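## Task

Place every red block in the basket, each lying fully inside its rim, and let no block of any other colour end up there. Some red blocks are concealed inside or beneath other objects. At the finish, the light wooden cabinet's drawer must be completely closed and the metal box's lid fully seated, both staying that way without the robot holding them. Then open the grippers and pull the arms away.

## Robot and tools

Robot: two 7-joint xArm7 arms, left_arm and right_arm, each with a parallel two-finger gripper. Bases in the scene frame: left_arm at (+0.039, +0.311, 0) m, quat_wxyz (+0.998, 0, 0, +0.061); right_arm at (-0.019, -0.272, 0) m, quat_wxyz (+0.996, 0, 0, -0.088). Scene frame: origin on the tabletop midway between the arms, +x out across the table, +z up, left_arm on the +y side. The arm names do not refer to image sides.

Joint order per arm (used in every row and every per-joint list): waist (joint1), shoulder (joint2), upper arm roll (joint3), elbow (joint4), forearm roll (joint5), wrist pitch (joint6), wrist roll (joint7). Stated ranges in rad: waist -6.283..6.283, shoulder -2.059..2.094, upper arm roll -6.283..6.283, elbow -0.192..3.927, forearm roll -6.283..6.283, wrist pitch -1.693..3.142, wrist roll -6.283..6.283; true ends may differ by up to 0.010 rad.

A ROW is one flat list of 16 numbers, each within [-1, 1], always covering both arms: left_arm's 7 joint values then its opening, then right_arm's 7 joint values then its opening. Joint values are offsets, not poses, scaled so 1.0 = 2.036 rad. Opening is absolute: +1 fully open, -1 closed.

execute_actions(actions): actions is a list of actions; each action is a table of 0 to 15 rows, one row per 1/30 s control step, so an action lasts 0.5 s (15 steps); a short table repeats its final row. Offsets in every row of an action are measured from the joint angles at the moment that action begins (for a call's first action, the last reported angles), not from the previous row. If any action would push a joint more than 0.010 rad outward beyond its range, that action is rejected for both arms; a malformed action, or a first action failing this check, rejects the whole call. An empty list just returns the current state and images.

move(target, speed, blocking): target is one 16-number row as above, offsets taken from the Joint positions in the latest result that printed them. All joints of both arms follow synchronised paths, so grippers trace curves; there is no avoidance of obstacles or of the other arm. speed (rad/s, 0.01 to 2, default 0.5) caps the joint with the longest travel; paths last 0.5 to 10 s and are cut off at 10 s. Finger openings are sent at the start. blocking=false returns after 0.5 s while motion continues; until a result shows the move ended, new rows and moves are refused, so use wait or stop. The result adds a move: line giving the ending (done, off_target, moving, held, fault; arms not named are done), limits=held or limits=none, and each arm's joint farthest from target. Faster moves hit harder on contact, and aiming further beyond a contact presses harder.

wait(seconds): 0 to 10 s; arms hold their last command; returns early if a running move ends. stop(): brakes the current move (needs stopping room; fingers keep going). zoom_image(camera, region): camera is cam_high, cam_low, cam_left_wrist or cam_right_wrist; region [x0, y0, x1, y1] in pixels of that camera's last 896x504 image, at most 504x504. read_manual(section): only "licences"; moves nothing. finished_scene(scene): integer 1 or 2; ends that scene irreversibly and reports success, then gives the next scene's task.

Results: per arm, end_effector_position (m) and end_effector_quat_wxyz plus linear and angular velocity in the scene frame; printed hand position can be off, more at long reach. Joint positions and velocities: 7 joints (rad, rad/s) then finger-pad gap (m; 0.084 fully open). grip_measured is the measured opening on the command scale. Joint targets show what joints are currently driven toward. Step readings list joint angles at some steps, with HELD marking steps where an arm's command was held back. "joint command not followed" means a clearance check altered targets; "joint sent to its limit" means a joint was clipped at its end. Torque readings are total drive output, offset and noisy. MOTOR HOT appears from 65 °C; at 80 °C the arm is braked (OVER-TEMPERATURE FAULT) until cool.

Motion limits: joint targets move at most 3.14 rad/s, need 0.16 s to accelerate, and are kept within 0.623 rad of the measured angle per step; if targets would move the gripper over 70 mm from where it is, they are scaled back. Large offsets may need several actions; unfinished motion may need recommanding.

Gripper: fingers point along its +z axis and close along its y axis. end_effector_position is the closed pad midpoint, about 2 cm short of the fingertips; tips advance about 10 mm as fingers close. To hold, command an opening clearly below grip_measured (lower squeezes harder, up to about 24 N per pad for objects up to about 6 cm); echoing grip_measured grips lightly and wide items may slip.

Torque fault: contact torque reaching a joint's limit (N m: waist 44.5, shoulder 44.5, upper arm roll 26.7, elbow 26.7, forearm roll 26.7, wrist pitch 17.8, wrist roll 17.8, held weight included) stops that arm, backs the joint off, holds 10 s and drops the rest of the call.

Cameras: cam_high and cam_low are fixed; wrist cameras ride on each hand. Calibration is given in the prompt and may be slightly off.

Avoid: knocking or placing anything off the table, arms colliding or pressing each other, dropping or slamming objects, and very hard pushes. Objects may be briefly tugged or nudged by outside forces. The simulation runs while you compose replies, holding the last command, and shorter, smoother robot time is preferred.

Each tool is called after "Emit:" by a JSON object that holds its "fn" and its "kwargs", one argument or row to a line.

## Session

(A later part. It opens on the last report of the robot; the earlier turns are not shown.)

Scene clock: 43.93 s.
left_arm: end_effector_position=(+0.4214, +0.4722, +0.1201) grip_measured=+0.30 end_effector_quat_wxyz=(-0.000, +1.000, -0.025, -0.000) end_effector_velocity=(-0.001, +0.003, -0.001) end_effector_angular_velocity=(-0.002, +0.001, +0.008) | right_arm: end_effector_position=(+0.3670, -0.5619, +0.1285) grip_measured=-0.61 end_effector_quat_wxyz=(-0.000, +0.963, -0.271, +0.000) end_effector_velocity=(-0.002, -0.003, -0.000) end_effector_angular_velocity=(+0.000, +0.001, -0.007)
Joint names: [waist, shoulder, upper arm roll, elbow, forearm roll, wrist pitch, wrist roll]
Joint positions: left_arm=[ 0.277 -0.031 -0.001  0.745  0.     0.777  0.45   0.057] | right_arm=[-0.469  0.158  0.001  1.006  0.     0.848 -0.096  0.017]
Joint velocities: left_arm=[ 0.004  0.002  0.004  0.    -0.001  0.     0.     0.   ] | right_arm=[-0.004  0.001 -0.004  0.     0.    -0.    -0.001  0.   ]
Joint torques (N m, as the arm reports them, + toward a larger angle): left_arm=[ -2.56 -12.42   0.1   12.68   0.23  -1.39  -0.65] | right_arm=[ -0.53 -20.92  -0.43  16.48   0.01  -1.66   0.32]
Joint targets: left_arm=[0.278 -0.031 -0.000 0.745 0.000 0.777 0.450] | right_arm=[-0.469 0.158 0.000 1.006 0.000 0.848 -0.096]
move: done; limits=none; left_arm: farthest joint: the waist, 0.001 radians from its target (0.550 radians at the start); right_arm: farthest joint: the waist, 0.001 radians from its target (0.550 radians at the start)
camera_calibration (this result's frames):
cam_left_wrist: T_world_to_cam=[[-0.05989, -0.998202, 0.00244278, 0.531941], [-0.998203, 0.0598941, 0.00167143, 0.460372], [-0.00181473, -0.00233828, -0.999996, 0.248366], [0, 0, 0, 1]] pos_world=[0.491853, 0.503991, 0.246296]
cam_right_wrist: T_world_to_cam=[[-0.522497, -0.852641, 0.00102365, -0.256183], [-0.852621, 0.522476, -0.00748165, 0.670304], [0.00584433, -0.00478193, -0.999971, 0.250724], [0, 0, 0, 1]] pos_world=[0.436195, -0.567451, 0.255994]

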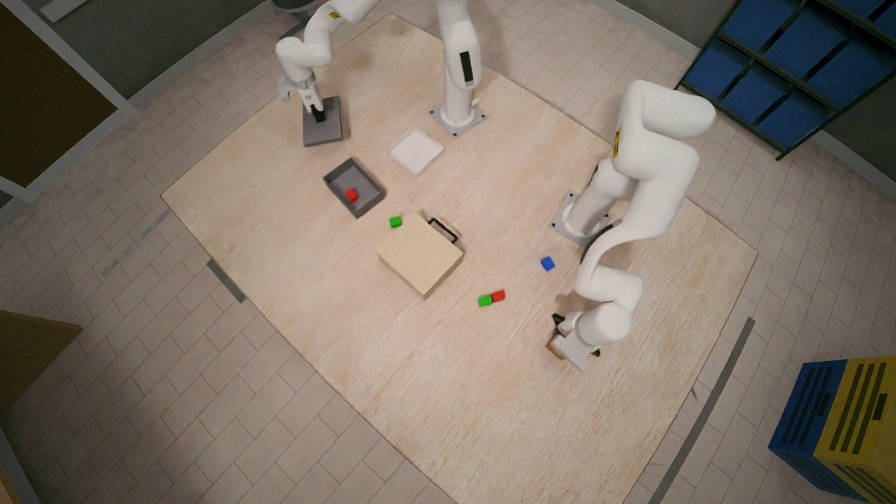

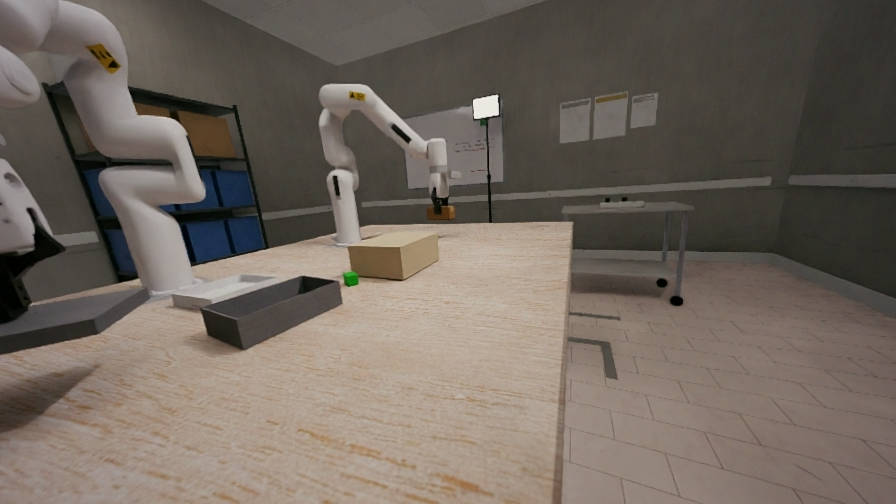

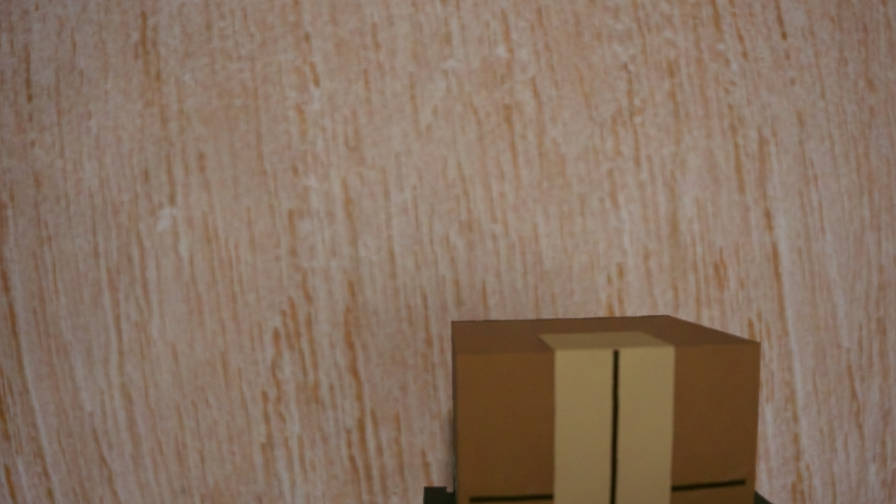

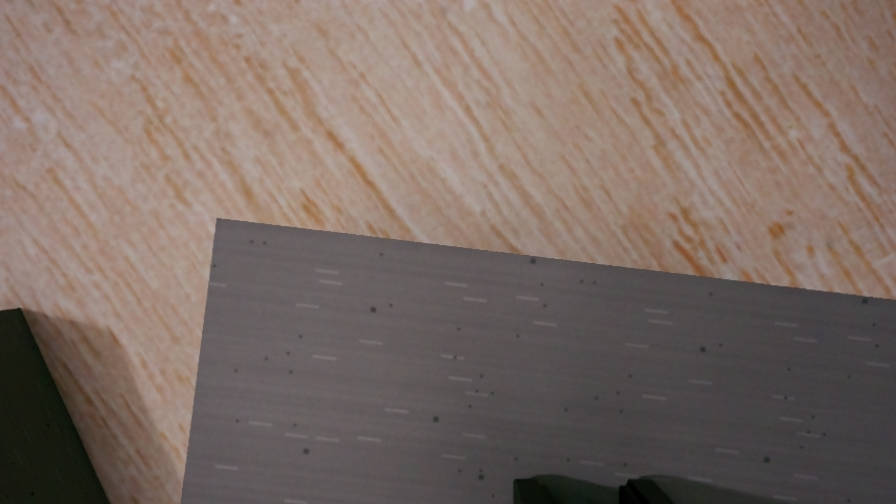

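Emit:
{"fn": "move", "kwargs": {
  "target": [0,0.093,0,-0.0265,0,-0.12,0,-0.3, 0,0.0786,0,-0.028,0,-0.107,0,-1],
  "speed": 0.15
}}

Scene clock: 48.80 s.
left_arm: end_effector_position=(+0.4219, +0.4724, +0.0414) grip_measured=+0.30 end_effector_quat_wxyz=(-0.000, +1.000, -0.025, +0.001) end_effector_velocity=(-0.001, -0.000, -0.001) end_effector_angular_velocity=(-0.001, +0.002, -0.001) | right_arm: end_effector_position=(+0.3673, -0.5622, +0.0471) grip_measured=-0.61 end_effector_quat_wxyz=(+0.000, +0.963, -0.271, +0.001) end_effector_velocity=(-0.001, +0.001, -0.002) end_effector_angular_velocity=(+0.002, +0.002, +0.002)
Joint names: [waist, shoulder, upper arm roll, elbow, forearm roll, wrist pitch, wrist roll]
Joint positions: left_arm=[ 0.277  0.158 -0.001  0.692  0.     0.533  0.45   0.057] | right_arm=[-0.469  0.317  0.001  0.95   0.     0.63  -0.096  0.017]
Joint velocities: left_arm=[ 0.001  0.002 -0.001 -0.001  0.001 -0.002  0.     0.   ] | right_arm=[ 0.     0.002  0.001 -0.002  0.    -0.001 -0.001 -0.   ]
Joint torques (N m, as the arm reports them, + toward a larger angle): left_arm=[ -2.63 -13.84   0.14  10.87   0.24  -1.48  -0.68] | right_arm=[ -0.71 -22.11  -0.72  14.67   0.01  -1.73   0.26]
Joint targets: left_arm=[0.277 0.158 -0.001 0.692 0.000 0.533 0.450] | right_arm=[-0.469 0.318 0.001 0.949 0.000 0.630 -0.096]
move: done; limits=none; left_arm: farthest joint: the shoulder, 0.001 radians from its target (0.190 radians at the start); right_arm: farthest joint: the shoulder, 0.001 radians from its target (0.160 radians at the start)
camera_calibration (this result's frames):
cam_left_wrist: T_world_to_cam=[[-0.0599253, -0.998201, 0.00196, 0.5324], [-0.998203, 0.0599262, 0.000394262, 0.461085], [-0.000511008, -0.00193285, -0.999998, 0.168916], [0, 0, 0, 1]] pos_world=[0.492247, 0.504138, 0.16769]
cam_right_wrist: T_world_to_cam=[[-0.522574, -0.852593, 0.00112163, -0.2561], [-0.852567, 0.522546, -0.00867248, 0.670191], [0.006808, -0.00548828, -0.999962, 0.168638], [0, 0, 0, 1]] pos_world=[0.436403, -0.56763, 0.174731]

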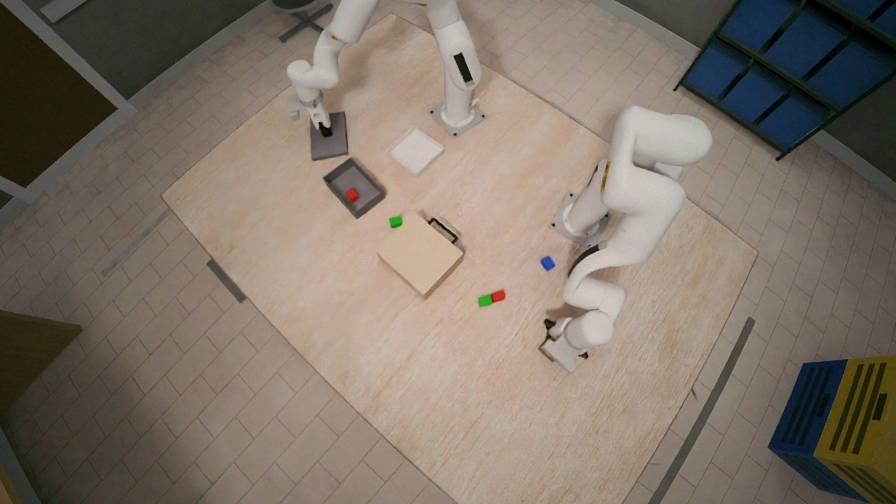

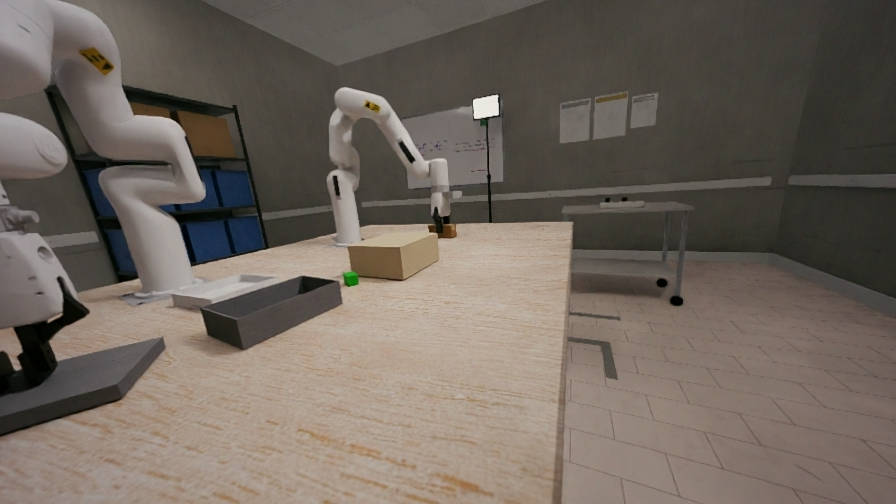

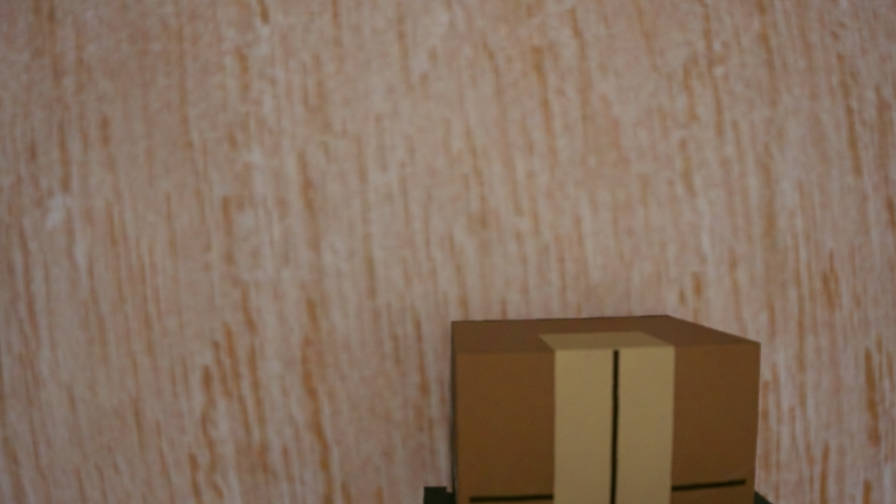

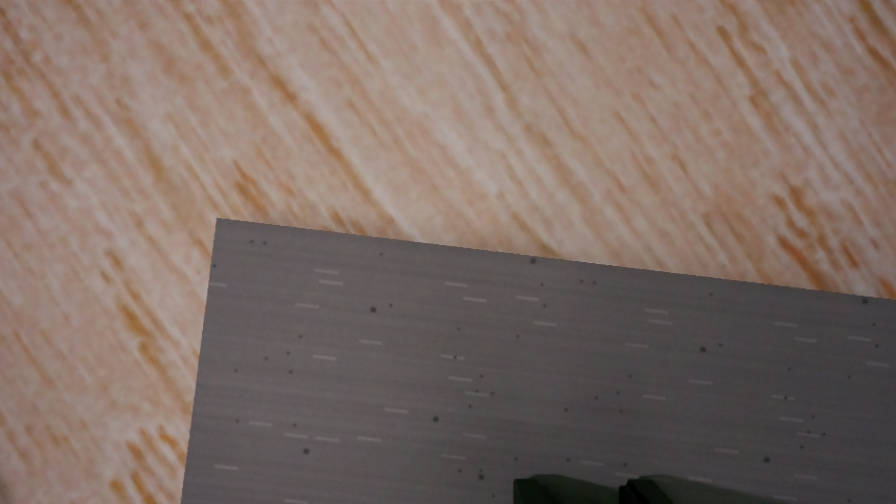

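No contact yet; lower 4 mm more.

Emit:
{"fn": "move", "kwargs": {
  "target": [0,0,0,0,0,0,0,1, 0,0.0047,0,-0.0008,0,-0.005,0,-1],
  "speed": 0.02
}}

Scene clock: 51.93 s.
left_arm: end_effector_position=(+0.4219, +0.4724, +0.0414) grip_measured=+1.00 end_effector_quat_wxyz=(-0.000, +1.000, -0.025, +0.000) end_effector_velocity=(-0.000, +0.000, -0.000) end_effector_angular_velocity=(+0.000, +0.000, -0.000) | right_arm: end_effector_position=(+0.3679, -0.5626, +0.0441) grip_measured=-0.61 end_effector_quat_wxyz=(+0.001, +0.963, -0.271, +0.002) end_effector_velocity=(-0.000, +0.000, -0.001) end_effector_angular_velocity=(+0.001, +0.002, +0.001)
Joint names: [waist, shoulder, upper arm roll, elbow, forearm roll, wrist pitch, wrist roll]
Joint positions: left_arm=[ 0.277  0.158 -0.001  0.692  0.     0.533  0.45   0.084] | right_arm=[-0.469  0.325  0.001  0.949  0.     0.62  -0.096  0.017]
Joint velocities: left_arm=[-0.001  0.     0.001 -0.     0.001 -0.     0.     0.   ] | right_arm=[ 0.     0.003  0.    -0.    -0.001 -0.001 -0.001  0.   ]
Joint torques (N m, as the arm reports them, + toward a larger angle): left_arm=[ -2.68 -13.83   0.03  10.77   0.13  -1.58  -0.64] | right_arm=[ -0.61 -17.73  -0.6   11.8   -0.25  -1.51   0.34]
Joint targets: left_arm=[0.277 0.158 -0.001 0.692 0.000 0.533 0.450] | right_arm=[-0.469 0.327 0.001 0.948 0.000 0.620 -0.096]
move: done; limits=none; left_arm: farthest joint: the waist, 0.000 radians from its target (0.000 radians at the start); right_arm: farthest joint: the shoulder, 0.001 radians from its target (0.009 radians at the start)
camera_calibration (this result's frames):
cam_left_wrist: T_world_to_cam=[[-0.0599254, -0.998201, 0.0019625, 0.532399], [-0.998203, 0.0599263, 0.000399567, 0.461083], [-0.000516453, -0.00193503, -0.999998, 0.168916], [0, 0, 0, 1]] pos_world=[0.492246, 0.504137, 0.167687]
cam_right_wrist: T_world_to_cam=[[-0.522582, -0.852588, 0.00131748, -0.256164], [-0.852547, 0.522541, -0.0107516, 0.670929], [0.00847821, -0.00674178, -0.999941, 0.164252], [0, 0, 0, 1]] pos_world=[0.436739, -0.567882, 0.171794]

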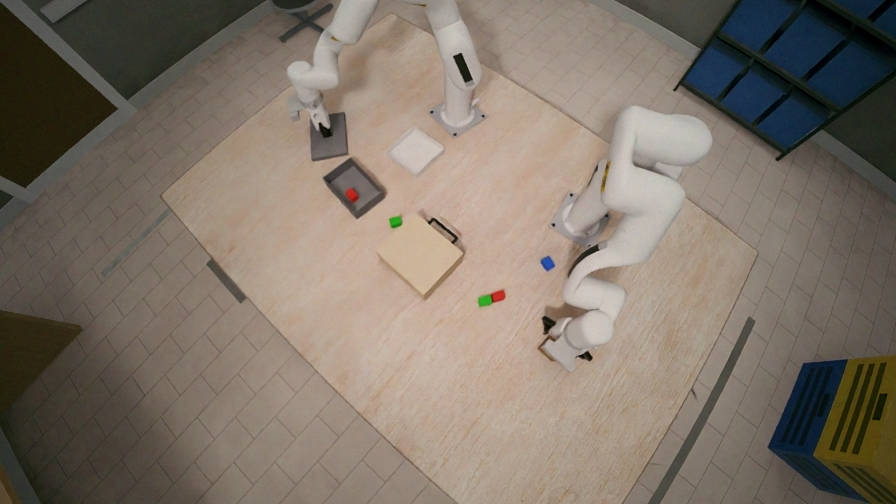

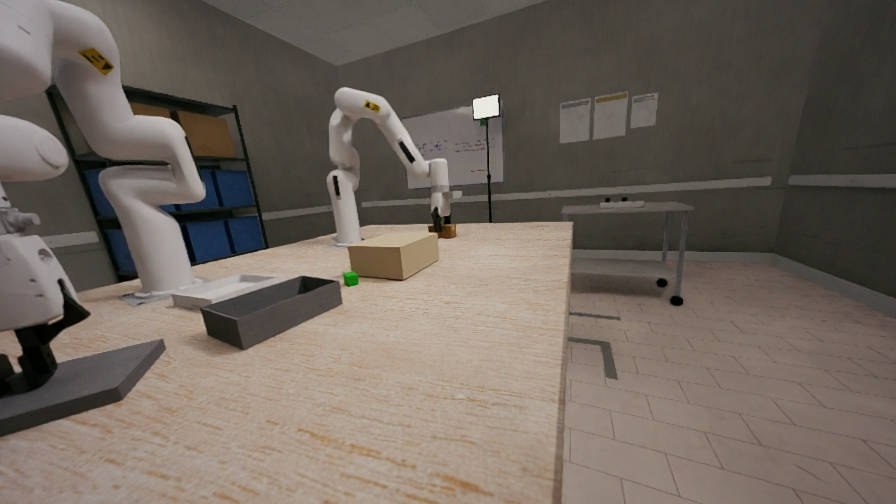

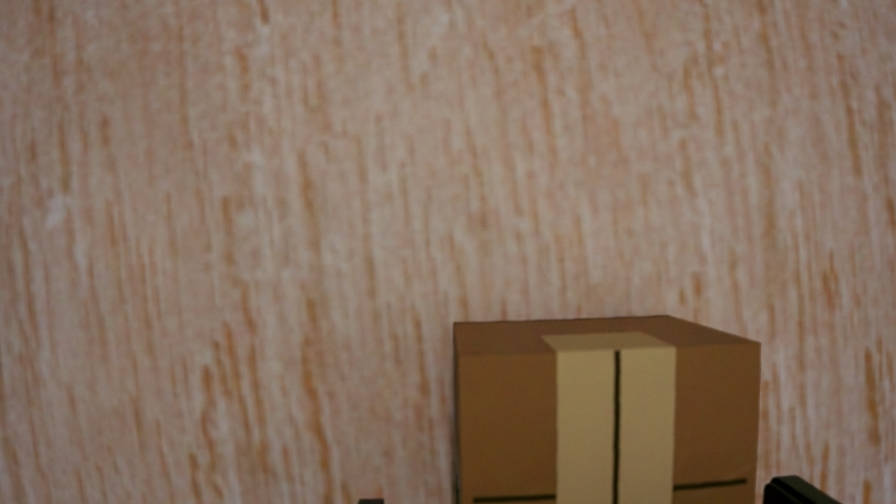

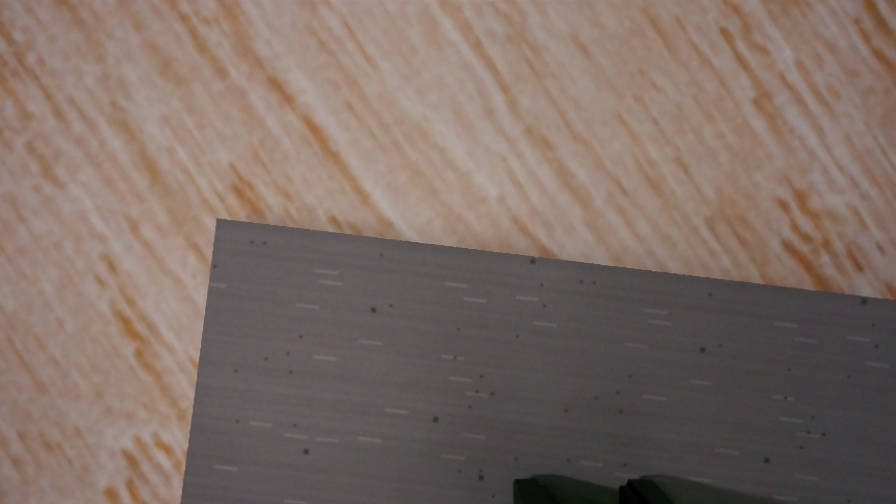

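Emit:
{"fn": "move", "kwargs": {
  "target": [0,0,0,0,0,0,0,1, 0,0,0,0,0,0,0,0]
}}

Emit:
{"fn": "move", "kwargs": {
  "target": [0,-0.093,0,0.0262,0,0.12,0,1, 0,-0.082,0,0.028,0,0.112,0,0]
}}

Emit:
{"fn": "move", "kwargs": {
  "target": [-0.286,-0.2024,0,-0.0673,0,0.1343,0,0.2, 0.27,0,0,0,0,0,0,0.2]
}}

Scene clock: 55.80 s.
left_arm: end_effector_position=(+0.4219, +0.4724, +0.0414) grip_measured=+1.00 end_effector_quat_wxyz=(-0.000, +1.000, -0.025, +0.000) end_effector_velocity=(+0.000, +0.000, +0.000) end_effector_angular_velocity=(-0.000, -0.001, +0.001) | right_arm: end_effector_position=(+0.3677, -0.5624, +0.0438) grip_measured=-0.01 end_effector_quat_wxyz=(+0.000, +0.963, -0.271, +0.002) end_effector_velocity=(+0.001, -0.002, +0.003) end_effector_angular_velocity=(-0.005, -0.006, -0.001)
Joint names: [waist, shoulder, upper arm roll, elbow, forearm roll, wrist pitch, wrist roll]
Joint positions: left_arm=[ 0.277  0.158 -0.001  0.692  0.     0.533  0.45   0.084] | right_arm=[-0.469  0.326  0.     0.949  0.     0.62  -0.096  0.044]
Joint velocities: left_arm=[ 0.    -0.001 -0.     0.    -0.001 -0.    -0.    -0.   ] | right_arm=[ 0.    -0.005 -0.001  0.002  0.001 -0.    -0.    -0.   ]
Joint torques (N m, as the arm reports them, + toward a larger angle): left_arm=[ -2.76 -13.9   -0.07  10.75   0.22  -1.45  -0.56] | right_arm=[ -0.94 -21.47  -0.68  14.01  -0.27  -1.52   0.49]
Joint targets: left_arm=[0.277 0.158 -0.001 0.692 0.000 0.533 0.450] | right_arm=[-0.469 0.325 0.001 0.949 0.000 0.620 -0.096]
move: done; limits=none; left_arm: farthest joint: the waist, 0.000 radians from its target (0.000 radians at the start); right_arm: farthest joint: the shoulder, 0.001 radians from its target (0.002 radians at the start)
camera_calibration (this result's frames):
cam_left_wrist: T_world_to_cam=[[-0.0599255, -0.998201, 0.00196241, 0.532399], [-0.998203, 0.0599264, 0.000399322, 0.461083], [-0.000516203, -0.00193495, -0.999998, 0.168916], [0, 0, 0, 1]] pos_world=[0.492246, 0.504137, 0.167687]
cam_right_wrist: T_world_to_cam=[[-0.522615, -0.852568, 0.00124922, -0.256134], [-0.852533, 0.522579, -0.0099318, 0.670639], [0.00781471, -0.00625551, -0.99995, 0.164467], [0, 0, 0, 1]] pos_world=[0.436597, -0.567805, 0.17144]

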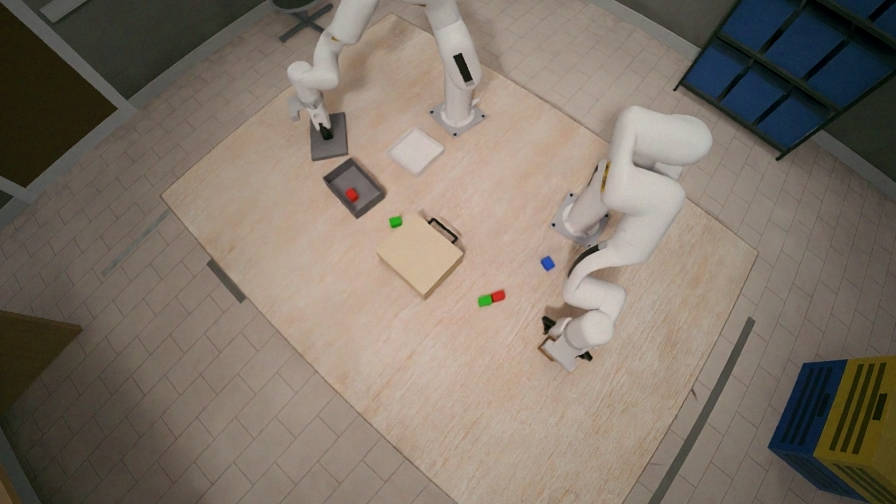

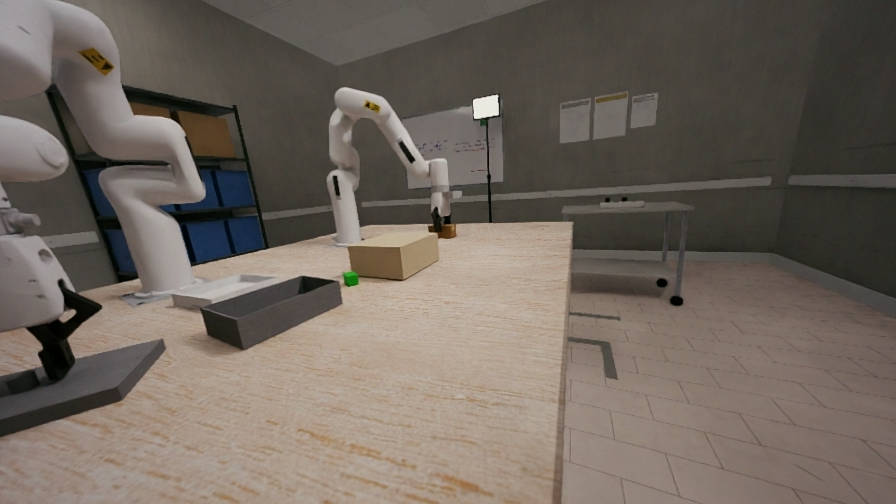

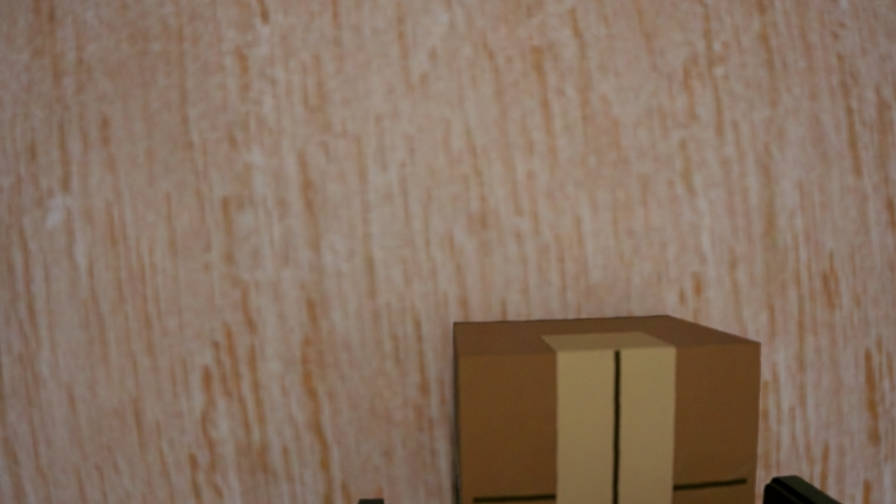

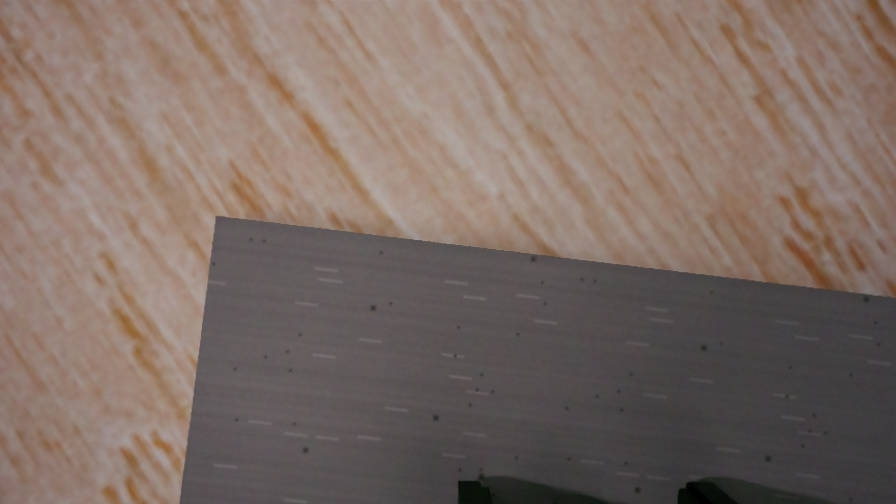

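Scene clock: 56.87 s.
left_arm: end_effector_position=(+0.4210, +0.4720, +0.1198) grip_measured=+1.00 end_effector_quat_wxyz=(+0.000, +1.000, -0.025, -0.001) end_effector_velocity=(+0.001, +0.001, +0.002) end_effector_angular_velocity=(+0.002, -0.004, +0.000) | right_arm: end_effector_position=(+0.3666, -0.5616, +0.1275) grip_measured=-0.01 end_effector_quat_wxyz=(-0.000, +0.963, -0.271, -0.001) end_effector_velocity=(+0.000, -0.000, +0.002) end_effector_angular_velocity=(-0.002, -0.002, +0.002)
Joint names: [waist, shoulder, upper arm roll, elbow, forearm roll, wrist pitch, wrist roll]
Joint positions: left_arm=[ 0.277 -0.031 -0.001  0.745  0.     0.777  0.45   0.084] | right_arm=[-0.469  0.159  0.     1.006  0.     0.848 -0.096  0.044]
Joint velocities: left_arm=[-0.    -0.004  0.001  0.002  0.     0.002  0.    -0.   ] | right_arm=[-0.    -0.004  0.     0.001  0.     0.002 -0.002  0.   ]
Joint torques (N m, as the arm reports them, + toward a larger angle): left_arm=[ -2.43 -12.32   0.08  12.52   0.34  -1.55  -0.62] | right_arm=[ -0.74 -20.11  -0.62  15.49  -0.18  -1.46   0.47]
Joint targets: left_arm=[0.277 -0.032 -0.001 0.745 0.000 0.777 0.450] | right_arm=[-0.469 0.159 0.000 1.006 0.000 0.848 -0.096]
move: done; limits=none; left_arm: farthest joint: the elbow, 0.001 radians from its target (0.054 radians at the start); right_arm: farthest joint: the waist, 0.000 radians from its target (0.000 radians at the start)
camera_calibration (this result's frames):
cam_left_wrist: T_world_to_cam=[[-0.0598843, -0.998201, 0.00283708, 0.531746], [-0.998202, 0.0598913, 0.00246927, 0.45998], [-0.00263475, -0.00268411, -0.999993, 0.248518], [0, 0, 0, 1]] pos_world=[0.49165, 0.503908, 0.245872]
cam_right_wrist: T_world_to_cam=[[-0.522538, -0.852616, 0.000816472, -0.256101], [-0.852607, 0.522527, -0.00525901, 0.669523], [0.00405729, -0.00344416, -0.999986, 0.251178], [0, 0, 0, 1]] pos_world=[0.435998, -0.567335, 0.254904]

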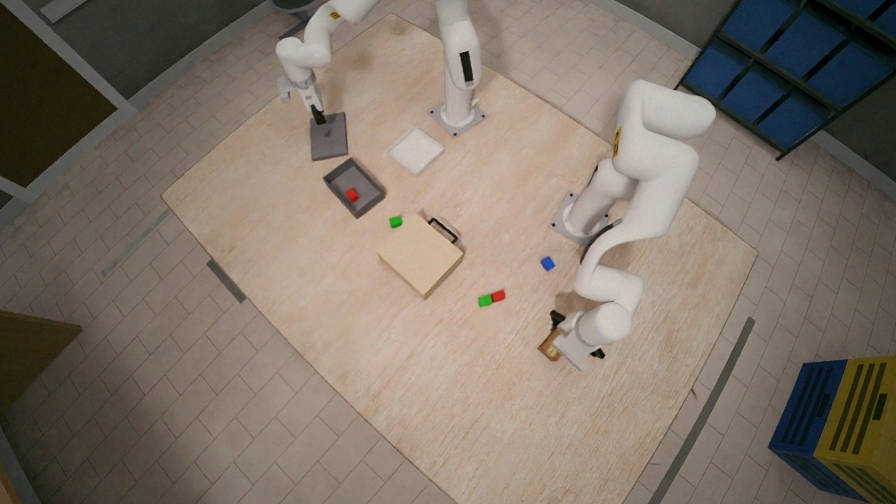

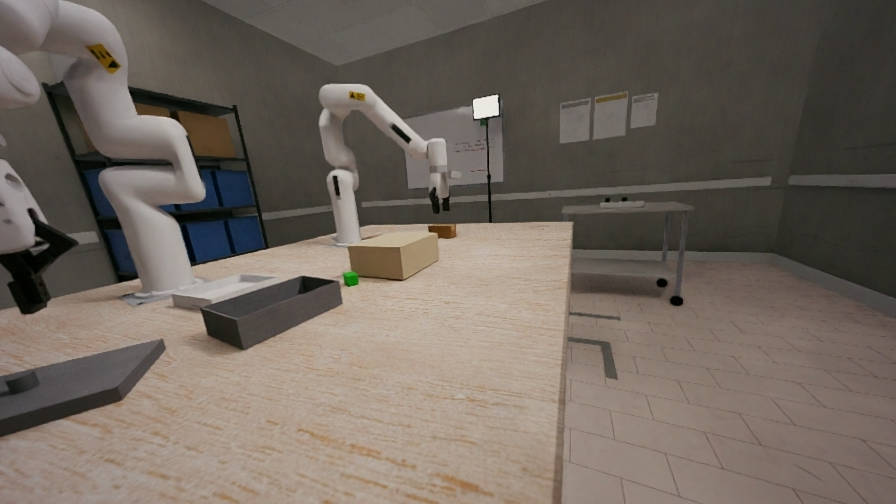

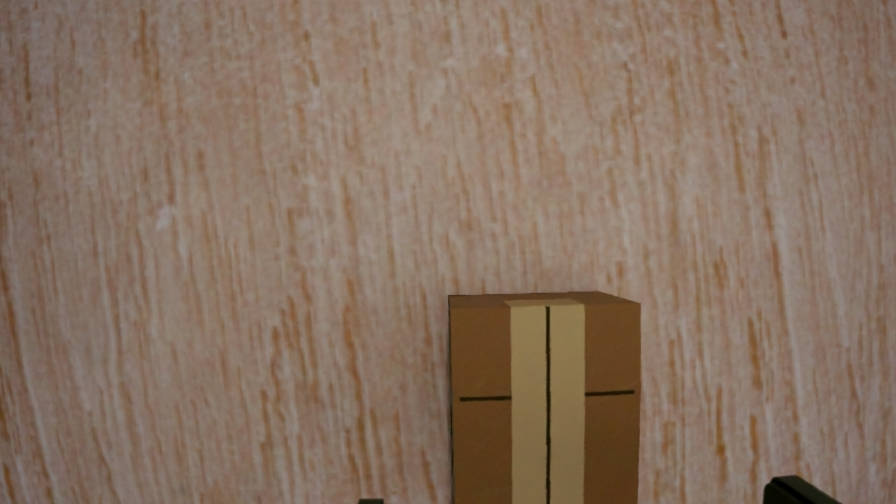

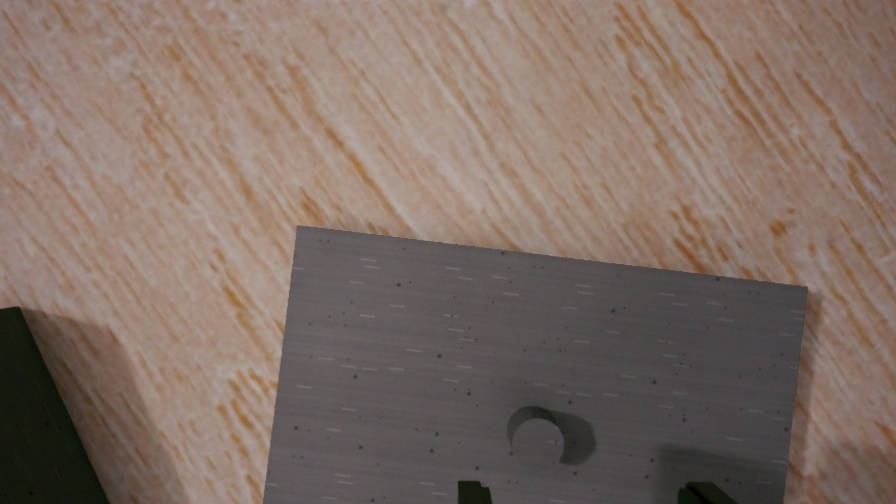

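Scene clock: 58.63 s.
left_arm: end_effector_position=(+0.3674, +0.2506, +0.1998) grip_measured=+0.19 end_effector_quat_wxyz=(-0.000, +0.950, -0.311, +0.000) end_effector_velocity=(-0.000, -0.001, +0.001) end_effector_angular_velocity=(-0.001, -0.002, -0.003) | right_arm: end_effector_position=(+0.4611, -0.3182, +0.1275) grip_measured=+0.19 end_effector_quat_wxyz=(-0.000, +1.000, -0.000, -0.001) end_effector_velocity=(+0.000, +0.003, +0.000) end_effector_angular_velocity=(+0.000, -0.001, +0.004)
Joint names: [waist, shoulder, upper arm roll, elbow, forearm roll, wrist pitch, wrist roll]
Joint positions: left_arm=[-0.305 -0.443 -0.     0.608  0.     1.05   0.45   0.052] | right_arm=[ 0.08   0.159  0.     1.006  0.     0.848 -0.096  0.052]
Joint velocities: left_arm=[-0.003 -0.002 -0.    -0.    -0.001  0.     0.    -0.   ] | right_arm=[ 0.003 -0.001  0.003 -0.001 -0.    -0.     0.002 -0.   ]
Joint torques (N m, as the arm reports them, + toward a larger angle): left_arm=[-2.59 -7.18  0.38 13.93  0.16 -1.46 -0.66] | right_arm=[ -1.07 -19.94  -0.64  15.66   0.14  -1.5    0.37]
Joint targets: left_arm=[-0.305 -0.443 -0.001 0.608 0.000 1.051 0.450] | right_arm=[0.081 0.159 0.000 1.006 0.000 0.848 -0.096]
move: done; limits=none; left_arm: farthest joint: the waist, 0.001 radians from its target (0.582 radians at the start); right_arm: farthest joint: the waist, 0.000 radians from its target (0.549 radians at the start)
camera_calibration (this result's frames):
cam_left_wrist: T_world_to_cam=[[-0.5983, -0.80127, 0.00209304, 0.45588], [-0.801269, 0.598303, 0.00131474, 0.212474], [-0.00230574, -0.000890479, -0.999997, 0.327247], [0, 0, 0, 1]] pos_world=[0.443756, 0.23845, 0.326012]
cam_right_wrist: T_world_to_cam=[[-0.000977413, -0.999999, 0.000863423, -0.286563], [-0.999986, 0.000972867, -0.00525019, 0.524895], [0.00524935, -0.000868543, -0.999986, 0.251903], [0, 0, 0, 1]] pos_world=[0.523286, -0.286854, 0.254902]

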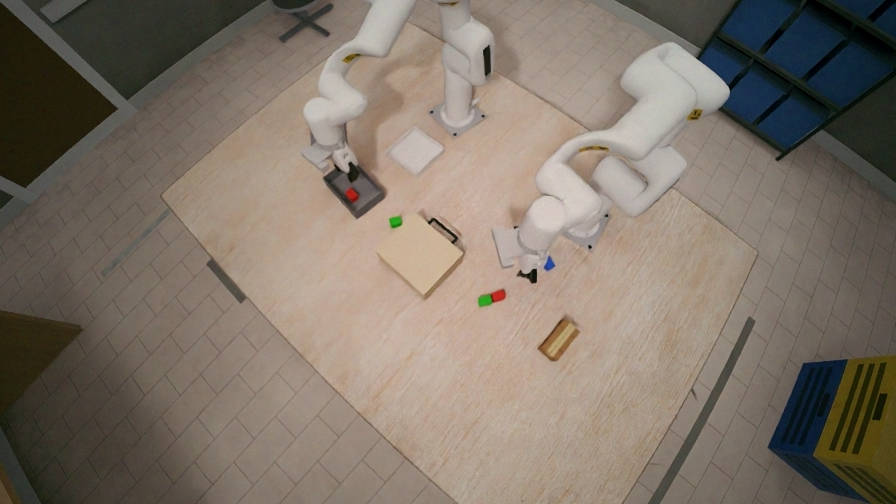

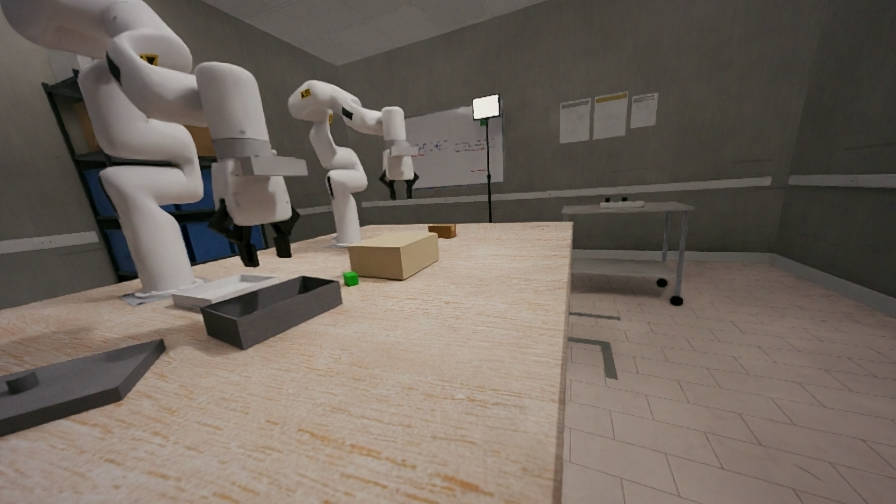

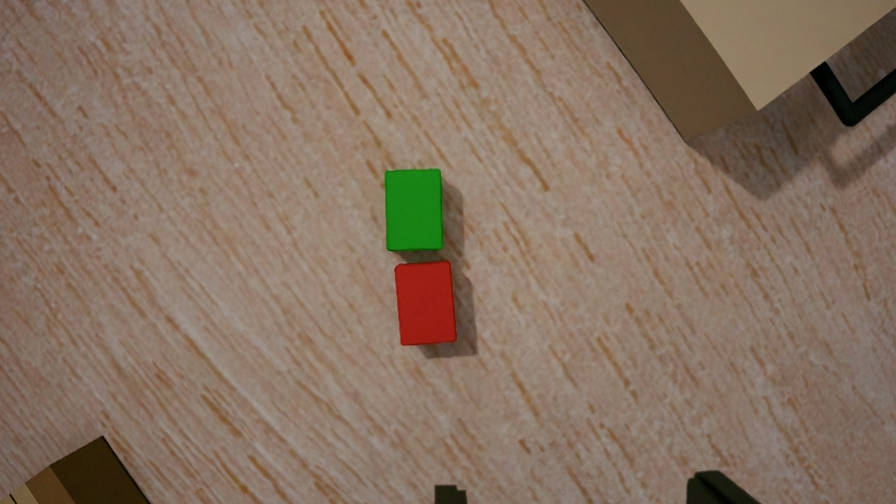

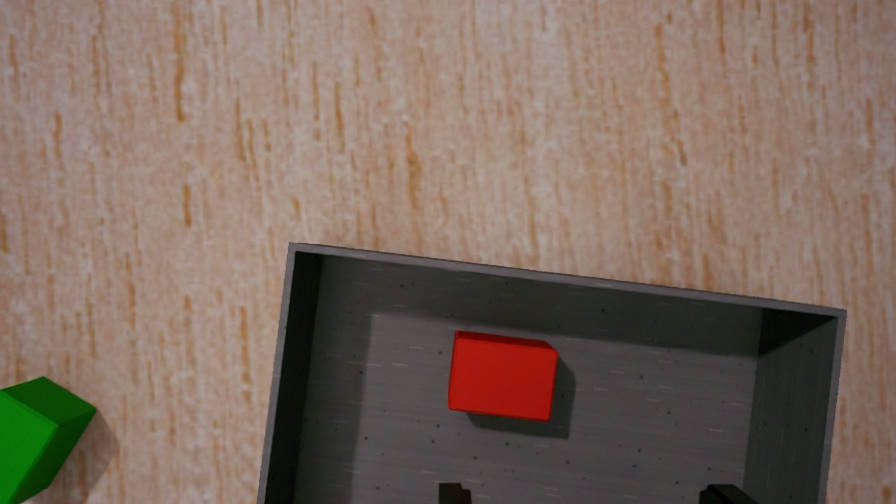

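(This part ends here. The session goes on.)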